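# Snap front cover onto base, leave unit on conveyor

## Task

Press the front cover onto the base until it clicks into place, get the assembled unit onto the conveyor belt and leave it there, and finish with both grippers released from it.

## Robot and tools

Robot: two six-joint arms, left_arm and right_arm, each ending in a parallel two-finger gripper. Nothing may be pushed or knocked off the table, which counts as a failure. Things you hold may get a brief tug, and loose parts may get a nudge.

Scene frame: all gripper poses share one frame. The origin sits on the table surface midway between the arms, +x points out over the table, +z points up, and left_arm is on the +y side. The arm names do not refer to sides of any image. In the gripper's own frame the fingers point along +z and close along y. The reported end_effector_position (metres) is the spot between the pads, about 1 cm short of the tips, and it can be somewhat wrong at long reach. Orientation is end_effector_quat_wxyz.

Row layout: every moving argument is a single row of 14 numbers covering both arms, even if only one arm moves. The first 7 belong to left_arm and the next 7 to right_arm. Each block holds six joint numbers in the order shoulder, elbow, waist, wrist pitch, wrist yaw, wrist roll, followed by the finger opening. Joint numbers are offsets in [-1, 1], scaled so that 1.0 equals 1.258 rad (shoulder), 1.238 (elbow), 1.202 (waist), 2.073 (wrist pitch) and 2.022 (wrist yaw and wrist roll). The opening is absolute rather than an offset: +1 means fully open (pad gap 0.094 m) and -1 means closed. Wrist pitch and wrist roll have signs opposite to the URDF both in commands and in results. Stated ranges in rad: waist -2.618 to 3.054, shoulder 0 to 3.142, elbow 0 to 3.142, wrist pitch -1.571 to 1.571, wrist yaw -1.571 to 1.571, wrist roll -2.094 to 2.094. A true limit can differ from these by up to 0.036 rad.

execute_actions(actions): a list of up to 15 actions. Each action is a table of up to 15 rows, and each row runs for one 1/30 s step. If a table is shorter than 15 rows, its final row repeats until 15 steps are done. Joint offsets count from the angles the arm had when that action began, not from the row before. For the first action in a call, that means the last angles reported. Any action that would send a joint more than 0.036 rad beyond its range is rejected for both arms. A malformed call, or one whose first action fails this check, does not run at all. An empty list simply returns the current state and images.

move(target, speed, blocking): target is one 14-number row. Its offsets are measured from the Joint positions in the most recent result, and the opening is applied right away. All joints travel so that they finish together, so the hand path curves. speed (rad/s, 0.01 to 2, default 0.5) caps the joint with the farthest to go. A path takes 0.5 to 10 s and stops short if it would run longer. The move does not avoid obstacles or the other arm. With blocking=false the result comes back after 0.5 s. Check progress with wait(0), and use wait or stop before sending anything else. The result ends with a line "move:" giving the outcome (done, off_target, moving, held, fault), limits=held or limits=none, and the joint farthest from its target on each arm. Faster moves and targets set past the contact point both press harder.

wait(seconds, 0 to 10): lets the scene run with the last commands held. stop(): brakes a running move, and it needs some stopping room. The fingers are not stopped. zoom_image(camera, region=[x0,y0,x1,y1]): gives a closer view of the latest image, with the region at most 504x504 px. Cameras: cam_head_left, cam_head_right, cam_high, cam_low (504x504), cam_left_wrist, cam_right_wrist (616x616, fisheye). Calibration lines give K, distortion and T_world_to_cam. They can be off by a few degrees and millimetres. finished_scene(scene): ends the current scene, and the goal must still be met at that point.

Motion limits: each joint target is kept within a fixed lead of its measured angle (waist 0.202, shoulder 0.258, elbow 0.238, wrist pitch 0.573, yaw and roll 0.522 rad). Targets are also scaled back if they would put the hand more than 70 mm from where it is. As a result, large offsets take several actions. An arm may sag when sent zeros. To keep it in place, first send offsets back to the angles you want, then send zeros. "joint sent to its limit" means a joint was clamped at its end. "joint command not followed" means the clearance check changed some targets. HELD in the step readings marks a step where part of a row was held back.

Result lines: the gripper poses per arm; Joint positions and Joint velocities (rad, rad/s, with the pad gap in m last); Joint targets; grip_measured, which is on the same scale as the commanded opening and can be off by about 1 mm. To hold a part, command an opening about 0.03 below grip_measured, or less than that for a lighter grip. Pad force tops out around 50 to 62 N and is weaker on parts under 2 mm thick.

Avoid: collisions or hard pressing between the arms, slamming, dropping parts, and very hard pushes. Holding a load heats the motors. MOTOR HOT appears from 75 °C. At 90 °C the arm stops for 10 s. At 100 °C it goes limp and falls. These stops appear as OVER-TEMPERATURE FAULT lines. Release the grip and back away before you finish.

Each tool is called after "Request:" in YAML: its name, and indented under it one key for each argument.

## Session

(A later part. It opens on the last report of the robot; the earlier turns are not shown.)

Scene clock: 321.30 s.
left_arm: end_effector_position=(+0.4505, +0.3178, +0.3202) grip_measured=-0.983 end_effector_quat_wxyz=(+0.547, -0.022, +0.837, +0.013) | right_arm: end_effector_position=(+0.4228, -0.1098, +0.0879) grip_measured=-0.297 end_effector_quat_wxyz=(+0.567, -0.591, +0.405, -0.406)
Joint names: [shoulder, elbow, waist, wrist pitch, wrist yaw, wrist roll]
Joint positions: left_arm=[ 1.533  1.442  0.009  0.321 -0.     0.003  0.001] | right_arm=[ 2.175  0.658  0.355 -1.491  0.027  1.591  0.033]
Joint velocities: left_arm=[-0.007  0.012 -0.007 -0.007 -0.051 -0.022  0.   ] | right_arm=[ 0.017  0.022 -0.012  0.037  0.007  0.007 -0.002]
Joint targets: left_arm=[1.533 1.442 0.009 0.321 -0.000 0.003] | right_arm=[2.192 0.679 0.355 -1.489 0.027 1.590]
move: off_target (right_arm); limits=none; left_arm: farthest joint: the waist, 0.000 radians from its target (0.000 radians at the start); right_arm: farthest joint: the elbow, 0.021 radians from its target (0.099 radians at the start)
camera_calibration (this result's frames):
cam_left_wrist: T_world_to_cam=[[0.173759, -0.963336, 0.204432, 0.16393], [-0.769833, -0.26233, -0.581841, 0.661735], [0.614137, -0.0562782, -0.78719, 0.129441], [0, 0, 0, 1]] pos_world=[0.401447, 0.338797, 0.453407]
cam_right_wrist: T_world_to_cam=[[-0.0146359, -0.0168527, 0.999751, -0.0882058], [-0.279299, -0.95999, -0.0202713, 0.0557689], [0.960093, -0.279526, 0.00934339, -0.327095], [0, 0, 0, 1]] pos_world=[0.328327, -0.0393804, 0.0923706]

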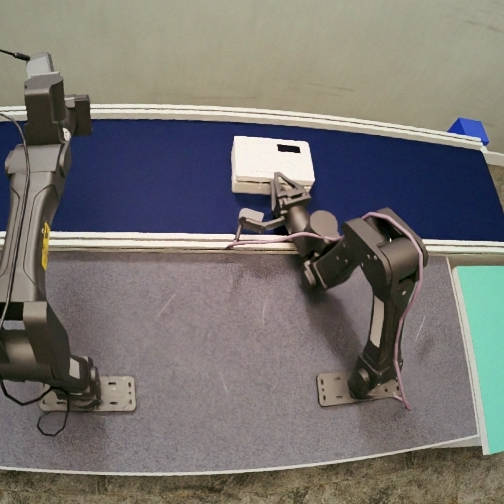

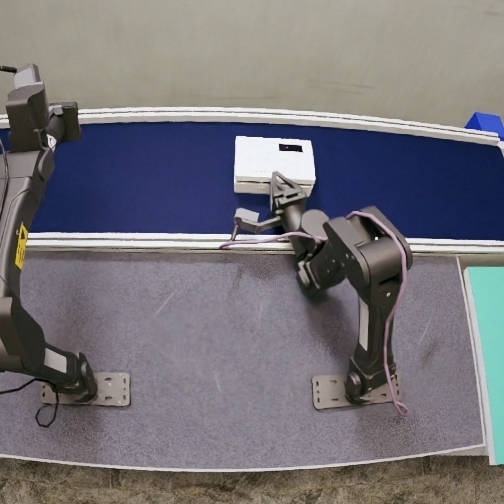

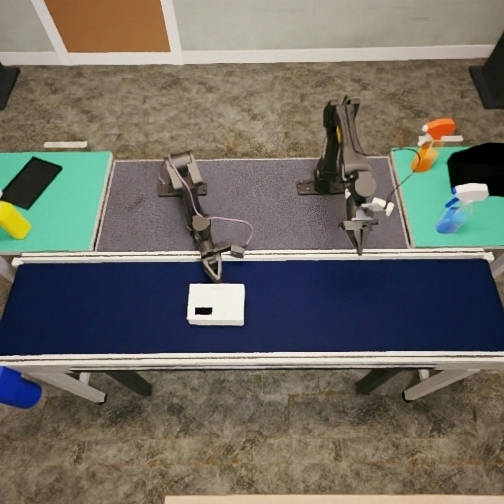

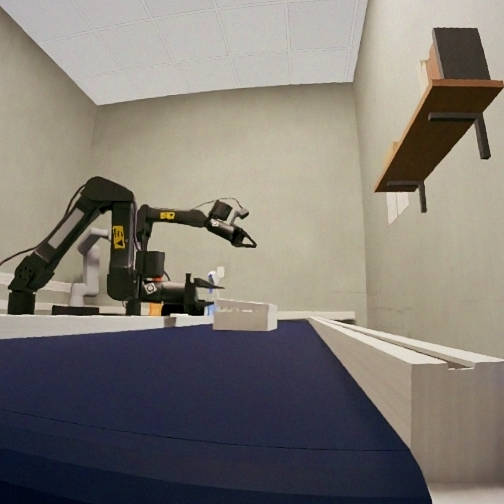

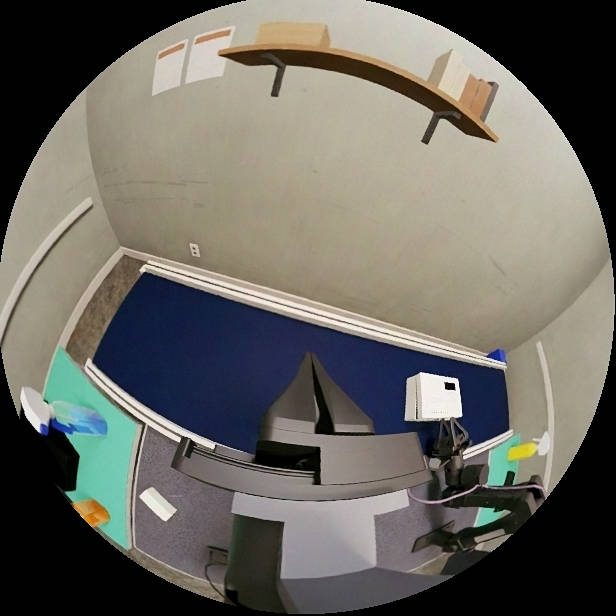

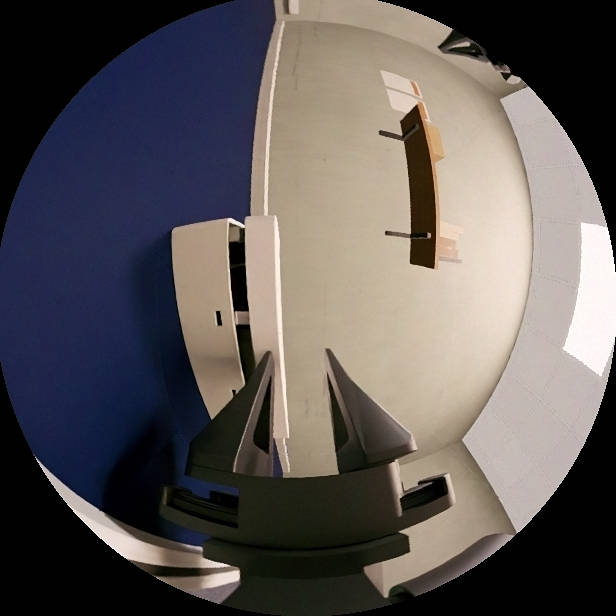

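Request:
move:
  target: [0,0,0,0,0,0,-1,-0.075,-0.1,0,0,0,0,-0.3]
  speed: 0.2

Request:
move:
  target: [0,0,0,0,0,0,-1,-0.55,0,0,0,0,0,-1]
  speed: 0.6

Request:
move:
  target: [0,0,0,0,0,0,-1,0.16,0.71,-0.025,0.88,-0.013,-0.787,-1]
  speed: 1.0

Request:
move:
  target: [0,0,0,0,0,0,-1,0.47,0.71,0,0.4,0,0,-1]
  speed: 0.6

Request:
move:
  target: [0,0,0,0,0,0,-1,0.16,0,0,0,0,0,-1]
  speed: 0.15

Scene clock: 330.73 s.
left_arm: end_effector_position=(+0.4505, +0.3178, +0.3202) grip_measured=-0.983 end_effector_quat_wxyz=(+0.547, -0.022, +0.837, +0.013) | right_arm: end_effector_position=(+0.3993, -0.1191, +0.0883) grip_measured=-0.297 end_effector_quat_wxyz=(+0.558, -0.600, +0.411, -0.400)
Joint names: [shoulder, elbow, waist, wrist pitch, wrist yaw, wrist roll]
Joint positions: left_arm=[ 1.533  1.442  0.009  0.321 -0.     0.003  0.001] | right_arm=[ 2.1    0.549  0.355 -1.492  0.027  1.591  0.033]
Joint velocities: left_arm=[-0.012 -0.012 -0.002  0.051 -0.022  0.007 -0.001] | right_arm=[-0.017  0.002  0.007  0.037 -0.051 -0.037 -0.   ]
Joint targets: left_arm=[1.533 1.442 0.009 0.321 -0.000 0.003] | right_arm=[2.080 0.534 0.355 -1.491 0.027 1.591]
move: done; limits=none; left_arm: farthest joint: the waist, 0.000 radians from its target (0.000 radians at the start); right_arm: farthest joint: the shoulder, 0.019 radians from its target (0.094 radians at the start)
camera_calibration (this result's frames):
cam_left_wrist: T_world_to_cam=[[0.173759, -0.963336, 0.204432, 0.16393], [-0.769833, -0.26233, -0.581841, 0.661735], [0.614137, -0.0562782, -0.78719, 0.129441], [0, 0, 0, 1]] pos_world=[0.401447, 0.338797, 0.453407]
cam_right_wrist: T_world_to_cam=[[0.0150393, -0.00473661, 0.999876, -0.099496], [-0.279589, -0.96012, -0.000342936, 0.0386777], [0.960002, -0.279549, -0.0157638, -0.304908], [0, 0, 0, 1]] pos_world=[0.305022, -0.0485728, 0.0946904]

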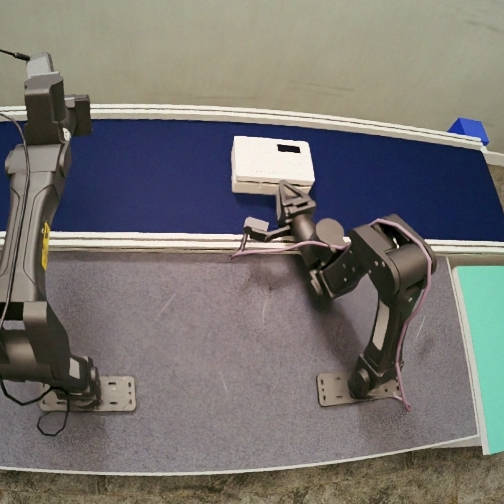

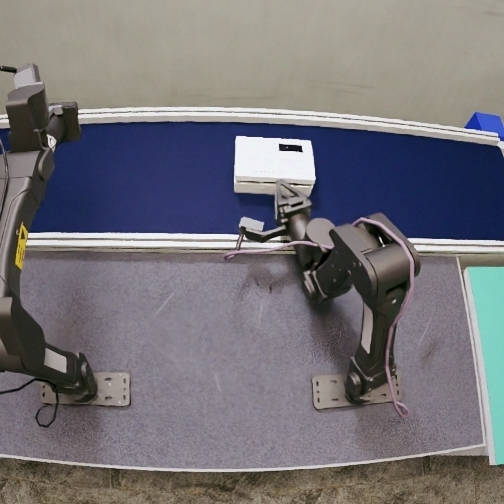

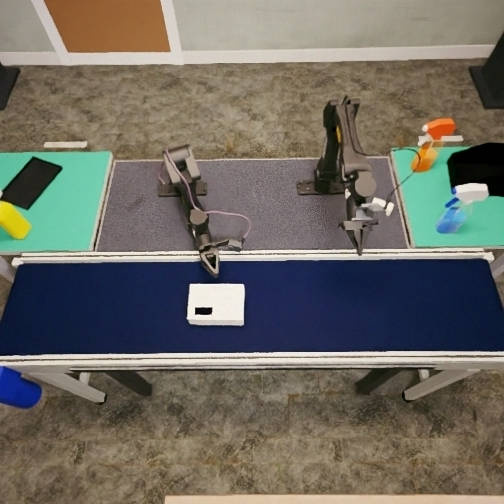

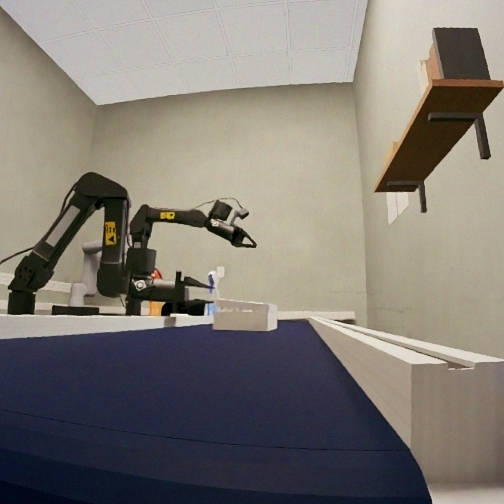

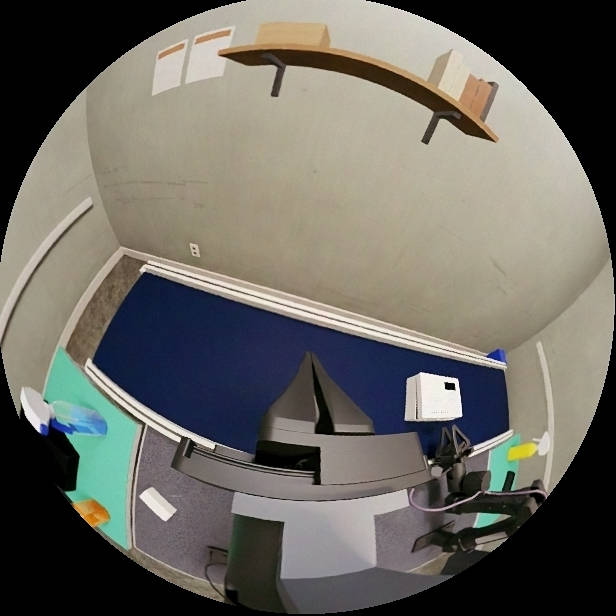

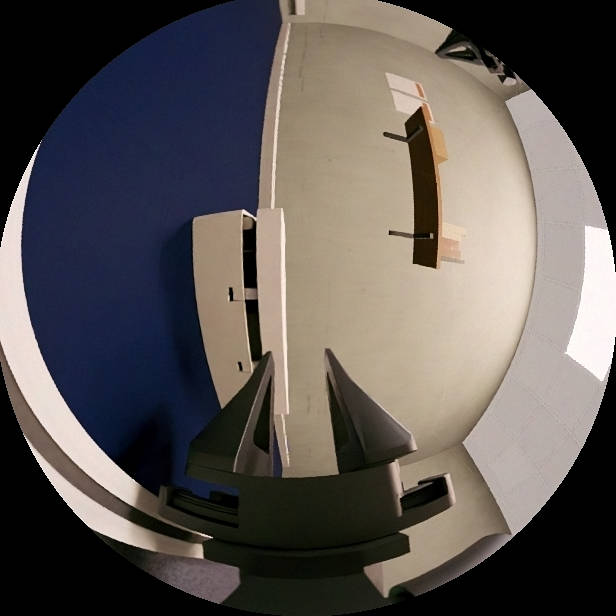

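Scene clock: 332.40 s.
left_arm: end_effector_position=(+0.4505, +0.3178, +0.3202) grip_measured=-0.983 end_effector_quat_wxyz=(+0.547, -0.022, +0.837, +0.013) | right_arm: end_effector_position=(+0.3242, -0.1487, +0.3766) grip_measured=-0.991 end_effector_quat_wxyz=(+0.727, -0.372, +0.261, -0.514)
Joint names: [shoulder, elbow, waist, wrist pitch, wrist yaw, wrist roll]
Joint positions: left_arm=[ 1.533  1.442  0.009  0.321 -0.     0.003  0.001] | right_arm=[ 1.422  0.549  0.355 -1.501  0.027  1.593  0.   ]
Joint velocities: left_arm=[ 0.002 -0.007 -0.002  0.022 -0.066 -0.037 -0.   ] | right_arm=[ 0.002  0.007  0.002  0.051 -0.037  0.022  0.   ]
Joint targets: left_arm=[1.533 1.442 0.009 0.321 -0.000 0.003] | right_arm=[1.408 0.549 0.355 -1.492 0.027 1.591]
move: done; limits=none; left_arm: farthest joint: the waist, 0.000 radians from its target (0.000 radians at the start); right_arm: farthest joint: the shoulder, 0.014 radians from its target (0.692 radians at the start)
camera_calibration (this result's frames):
cam_left_wrist: T_world_to_cam=[[0.173759, -0.963336, 0.204432, 0.16393], [-0.769833, -0.26233, -0.581841, 0.661735], [0.614137, -0.0562782, -0.78719, 0.129441], [0, 0, 0, 1]] pos_world=[0.401447, 0.338797, 0.453407]
cam_right_wrist: T_world_to_cam=[[-0.577455, -0.236834, 0.781316, -0.146874], [-0.15107, -0.909478, -0.387335, 0.100924], [0.802324, -0.341702, 0.489404, -0.384898], [0, 0, 0, 1]] pos_world=[0.239246, -0.0745166, 0.342218]

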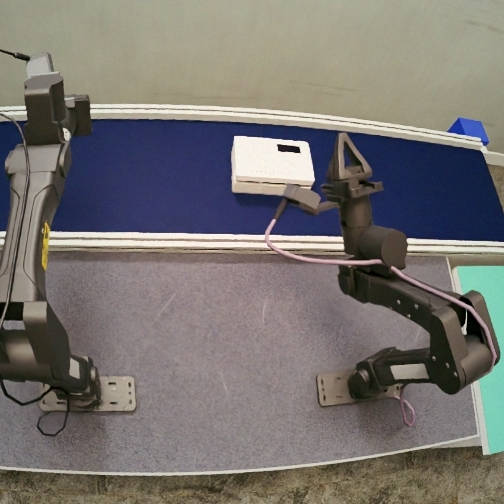

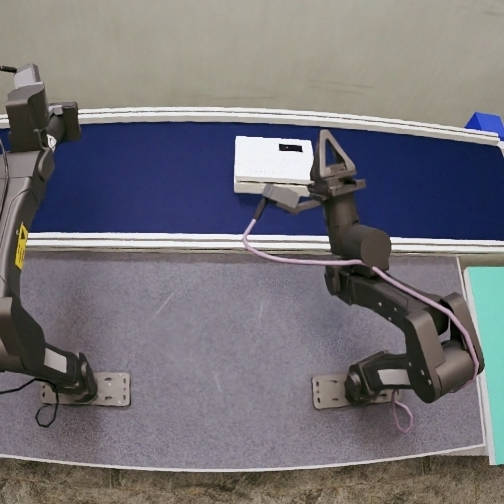

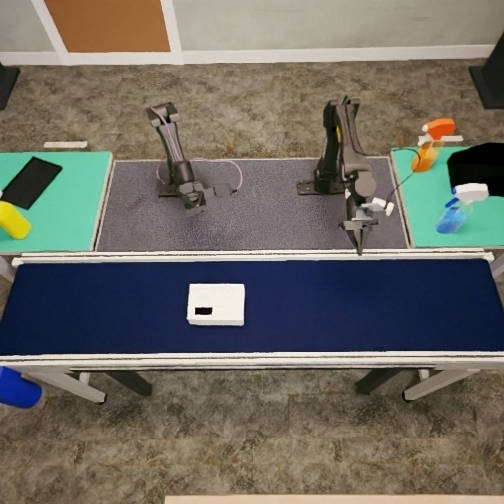

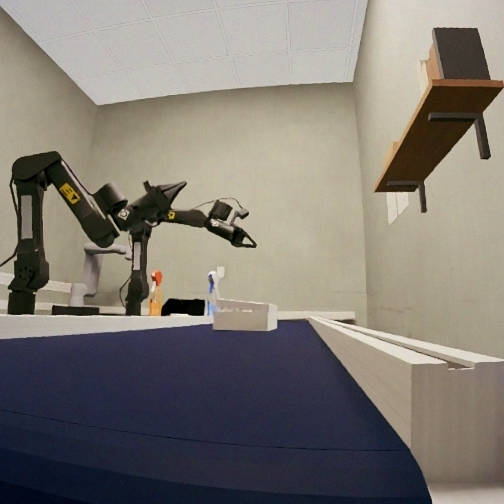

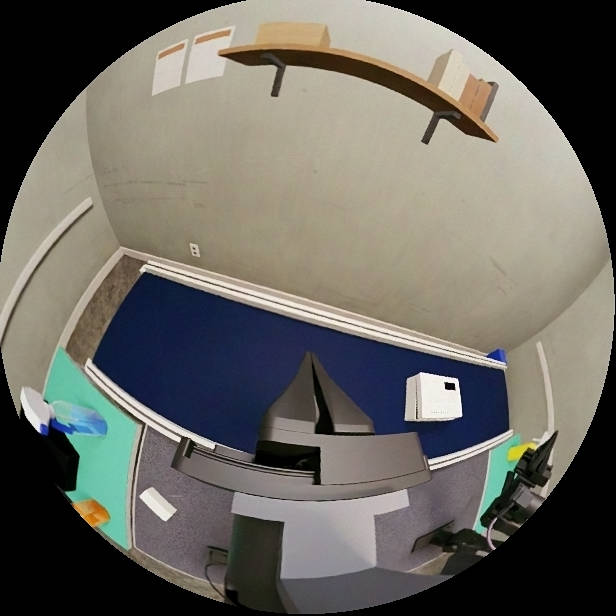

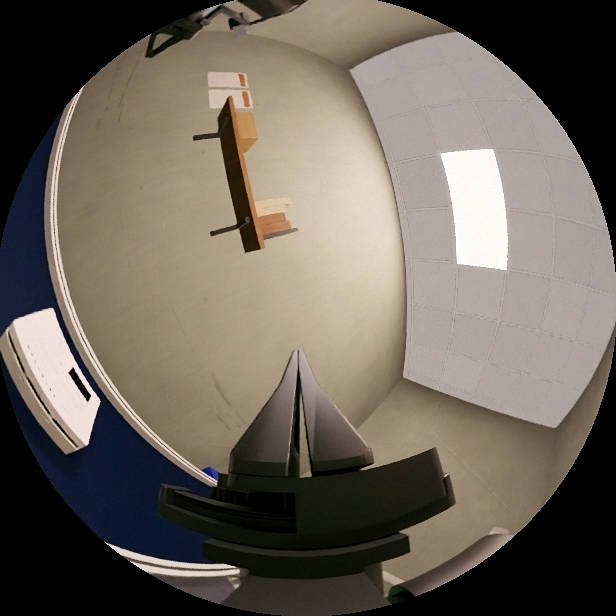

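Scene clock: 335.17 s.
left_arm: end_effector_position=(+0.4505, +0.3178, +0.3202) grip_measured=-0.983 end_effector_quat_wxyz=(+0.547, -0.022, +0.837, +0.013) | right_arm: end_effector_position=(+0.4320, -0.1142, +0.2706) grip_measured=-0.991 end_effector_quat_wxyz=(+0.499, -0.155, +0.849, +0.082)
Joint names: [shoulder, elbow, waist, wrist pitch, wrist yaw, wrist roll]
Joint positions: left_arm=[ 1.533  1.442  0.009  0.321 -0.     0.003  0.001] | right_arm=[1.608 1.406 0.334 0.31  0.01  0.012 0.   ]
Joint velocities: left_arm=[ 0.002 -0.007 -0.012  0.066 -0.051 -0.022 -0.   ] | right_arm=[-0.002  0.002 -0.002 -0.051  0.007 -0.007 -0.   ]
Joint targets: left_arm=[1.533 1.442 0.009 0.321 -0.000 0.003] | right_arm=[1.623 1.428 0.325 0.323 0.000 0.001]
move: off_target (right_arm); limits=none; left_arm: farthest joint: the waist, 0.000 radians from its target (0.000 radians at the start); right_arm: farthest joint: the elbow, 0.022 radians from its target (0.879 radians at the start)
camera_calibration (this result's frames):
cam_left_wrist: T_world_to_cam=[[0.173759, -0.963336, 0.204432, 0.16393], [-0.769833, -0.26233, -0.581841, 0.661735], [0.614137, -0.0562782, -0.78719, 0.129441], [0, 0, 0, 1]] pos_world=[0.401447, 0.338797, 0.453407]
cam_right_wrist: T_world_to_cam=[[0.29225, -0.956284, 0.010508, -0.242996], [-0.868896, -0.270101, -0.414808, 0.498048], [0.399512, 0.112097, -0.909848, 0.196742], [0, 0, 0, 1]] pos_world=[0.425167, -0.119905, 0.388153]

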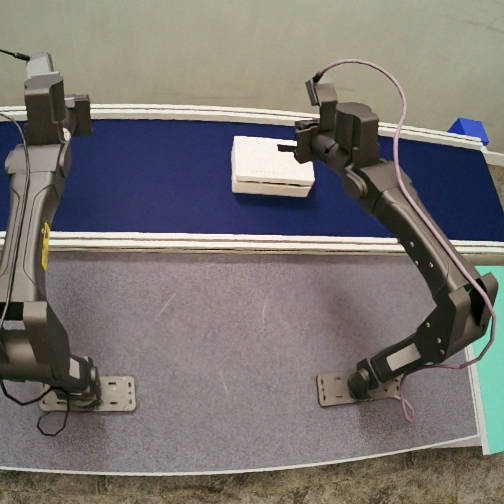

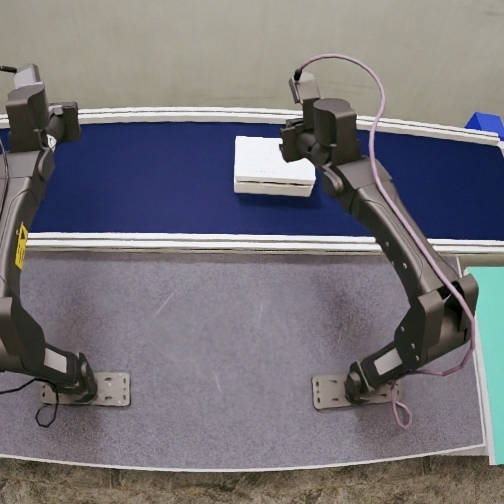

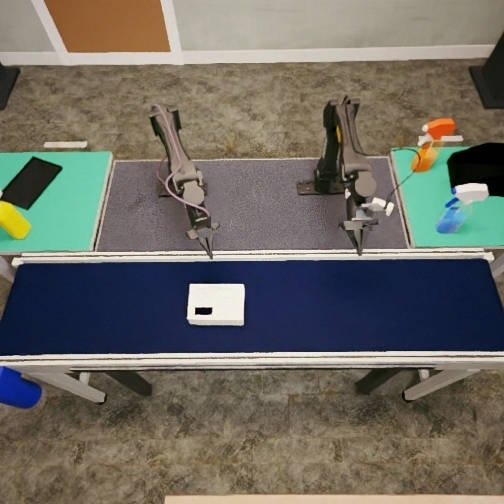

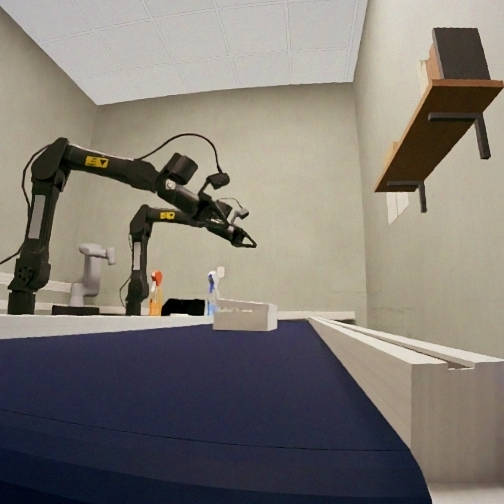

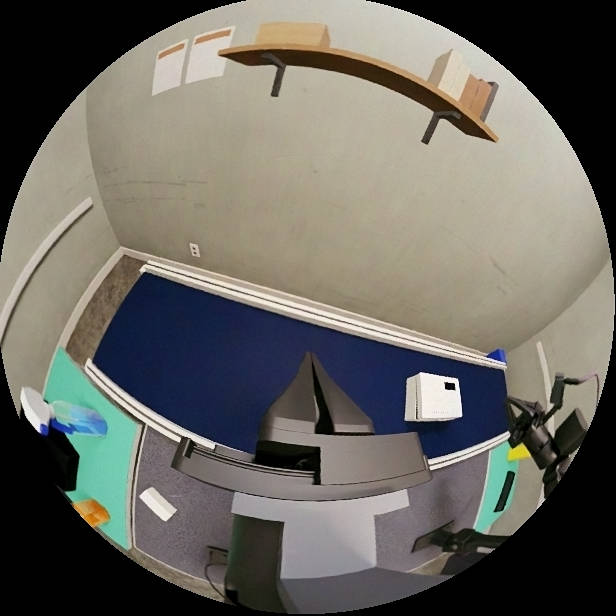

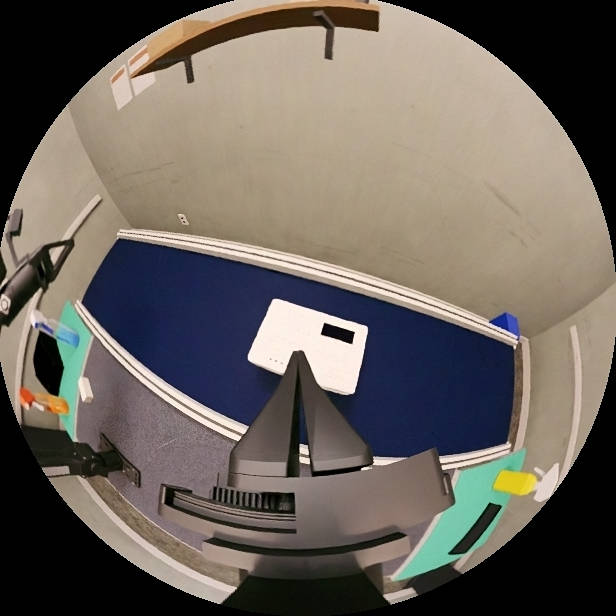

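Scene clock: 337.43 s.
left_arm: end_effector_position=(+0.4505, +0.3178, +0.3202) grip_measured=-0.983 end_effector_quat_wxyz=(+0.547, -0.022, +0.837, +0.013) | right_arm: end_effector_position=(+0.4666, -0.1014, +0.1947) grip_measured=-0.991 end_effector_quat_wxyz=(+0.251, -0.175, +0.951, +0.039)
Joint names: [shoulder, elbow, waist, wrist pitch, wrist yaw, wrist roll]
Joint positions: left_arm=[ 1.533  1.442  0.009  0.321 -0.     0.003  0.001] | right_arm=[2.19  2.263 0.334 1.129 0.01  0.012 0.   ]
Joint velocities: left_arm=[-0.012  0.002  0.002  0.066 -0.007  0.066 -0.   ] | right_arm=[-0.002 -0.002 -0.012  0.066  0.022  0.037 -0.   ]
Joint targets: left_arm=[1.533 1.442 0.009 0.321 -0.000 0.003] | right_arm=[2.199 2.285 0.334 1.139 0.010 0.012]
move: off_target (right_arm); limits=none; left_arm: farthest joint: the waist, 0.000 radians from its target (0.000 radians at the start); right_arm: farthest joint: the elbow, 0.022 radians from its target (0.879 radians at the start)
camera_calibration (this result's frames):
cam_left_wrist: T_world_to_cam=[[0.173759, -0.963336, 0.204432, 0.16393], [-0.769833, -0.26233, -0.581841, 0.661735], [0.614137, -0.0562782, -0.78719, 0.129441], [0, 0, 0, 1]] pos_world=[0.401447, 0.338797, 0.453407]
cam_right_wrist: T_world_to_cam=[[0.305275, -0.951459, 0.0391478, -0.251216], [-0.947056, -0.299055, 0.116834, 0.430155], [-0.0994553, -0.0727416, -0.99238, 0.342578], [0, 0, 0, 1]] pos_world=[0.518143, -0.0854624, 0.299545]

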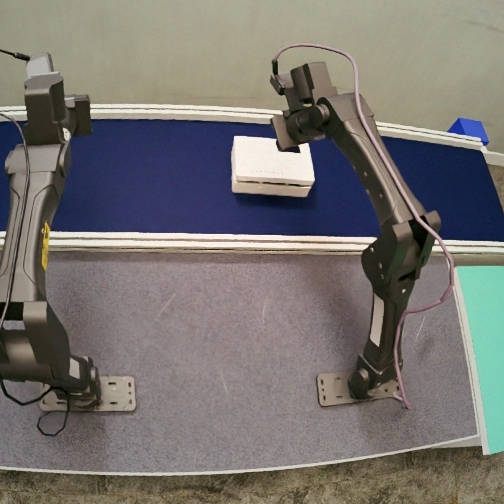

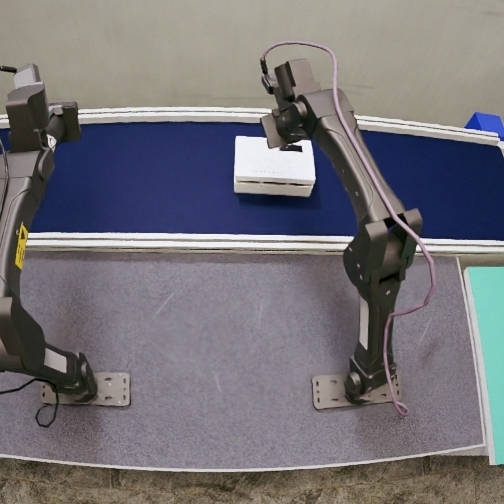

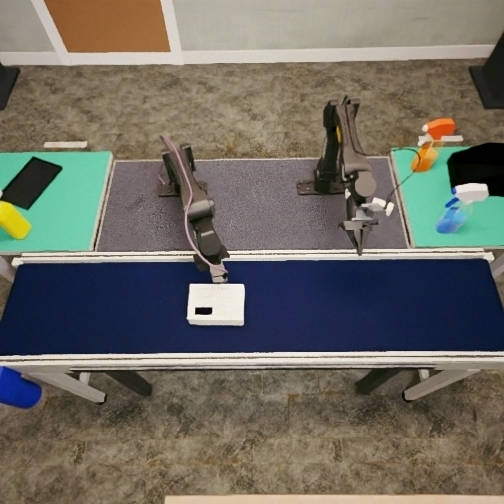

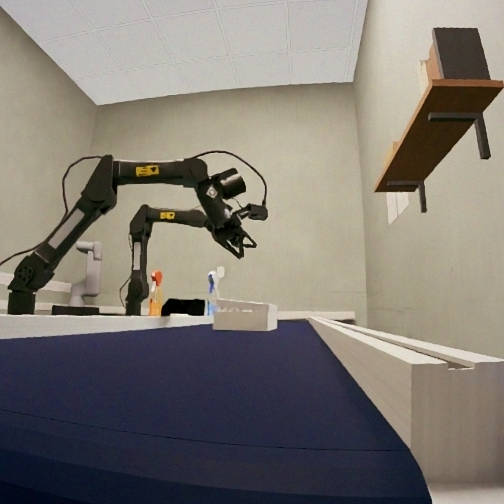

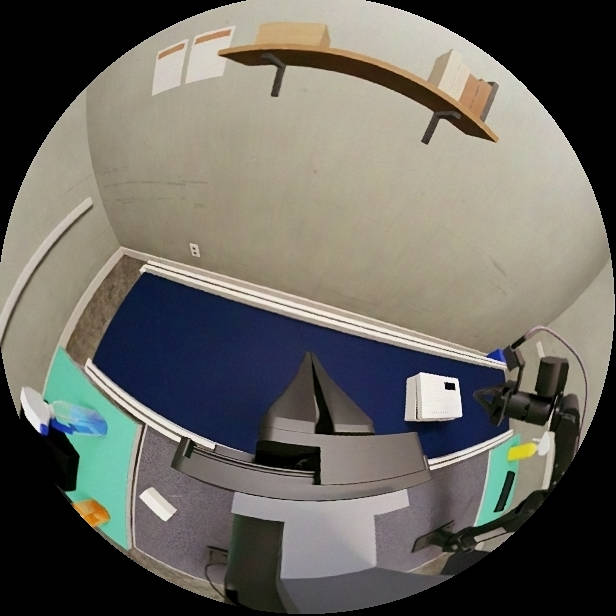

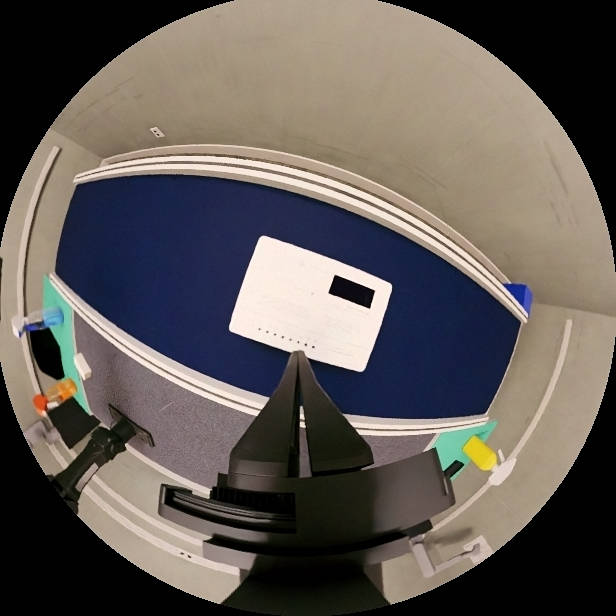

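Scene clock: 339.17 s.
left_arm: end_effector_position=(+0.4505, +0.3178, +0.3202) grip_measured=-0.983 end_effector_quat_wxyz=(+0.547, -0.022, +0.837, +0.013) | right_arm: end_effector_position=(+0.4713, -0.0997, +0.0938) grip_measured=-0.991 end_effector_quat_wxyz=(+0.158, -0.179, +0.971, +0.022)
Joint names: [shoulder, elbow, waist, wrist pitch, wrist yaw, wrist roll]
Joint positions: left_arm=[ 1.533  1.442  0.009  0.321 -0.     0.003  0.001] | right_arm=[2.385 2.263 0.334 1.129 0.01  0.012 0.   ]
Joint velocities: left_arm=[-0.017 -0.002  0.012  0.051  0.007  0.11  -0.001] | right_arm=[ 0.017  0.007  0.007 -0.007 -0.037  0.066  0.   ]
Joint targets: left_arm=[1.533 1.442 0.009 0.321 -0.000 0.003] | right_arm=[2.392 2.263 0.334 1.129 0.010 0.012]
move: done; limits=none; left_arm: farthest joint: the waist, 0.000 radians from its target (0.000 radians at the start); right_arm: farthest joint: the shoulder, 0.007 radians from its target (0.201 radians at the start)
camera_calibration (this result's frames):
cam_left_wrist: T_world_to_cam=[[0.173759, -0.963336, 0.204432, 0.16393], [-0.769833, -0.26233, -0.581841, 0.661735], [0.614137, -0.0562782, -0.78719, 0.129441], [0, 0, 0, 1]] pos_world=[0.401447, 0.338797, 0.453407]
cam_right_wrist: T_world_to_cam=[[0.313121, -0.948553, 0.0469361, -0.251184], [-0.908546, -0.284789, 0.305678, 0.412494], [-0.276585, -0.138358, -0.950977, 0.316158], [0, 0, 0, 1]] pos_world=[0.540866, -0.0770449, 0.186358]

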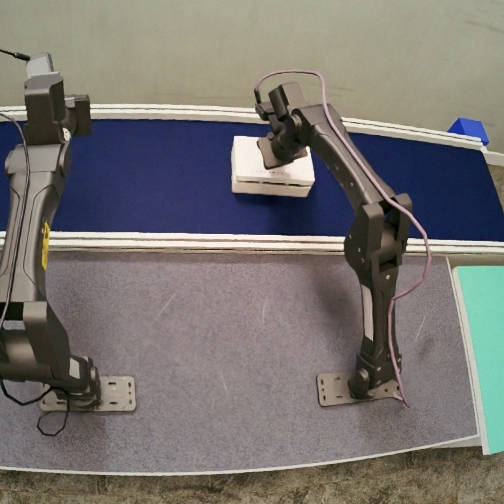

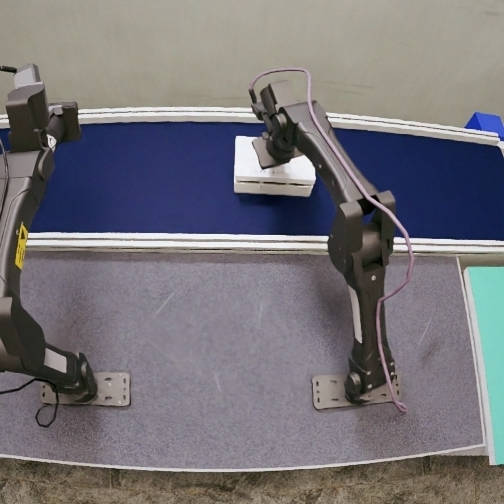

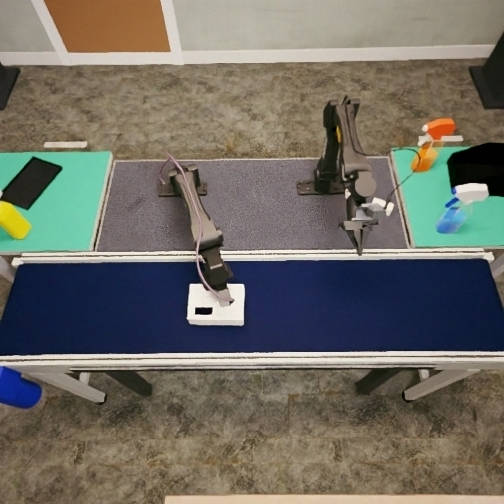

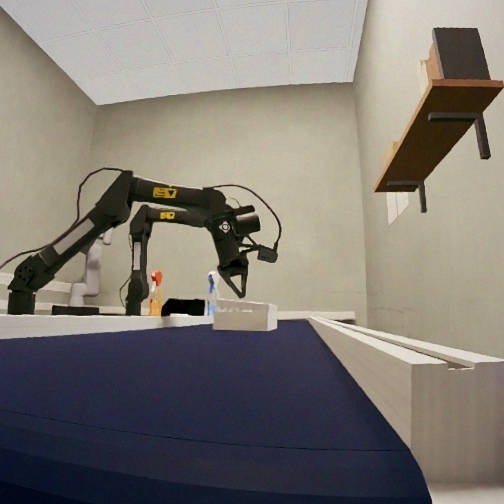

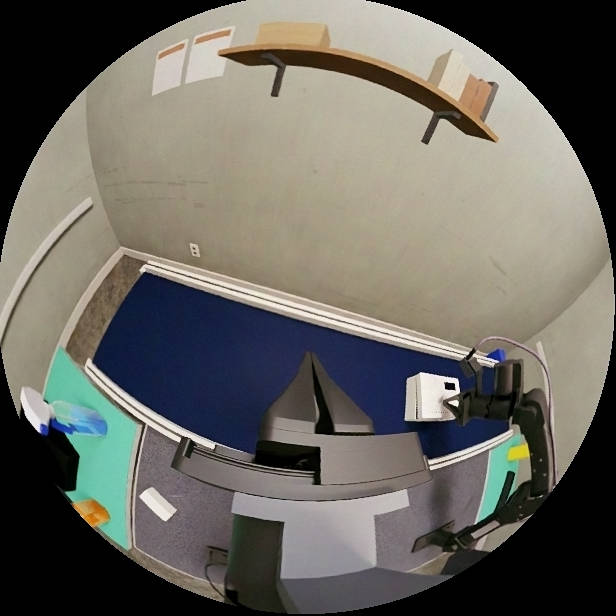

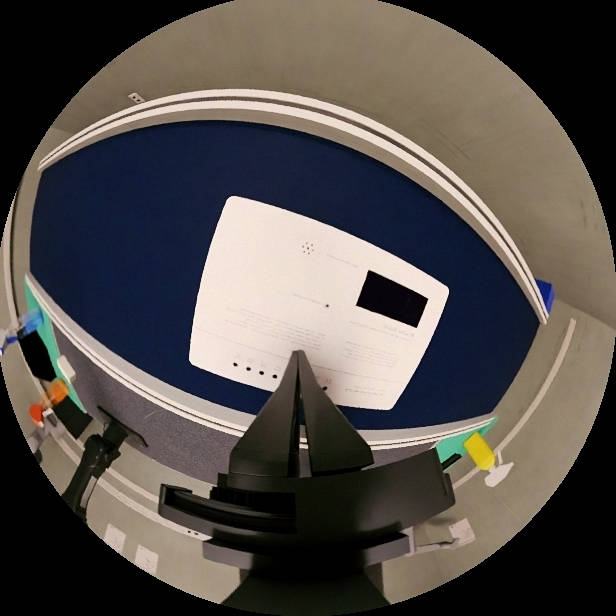

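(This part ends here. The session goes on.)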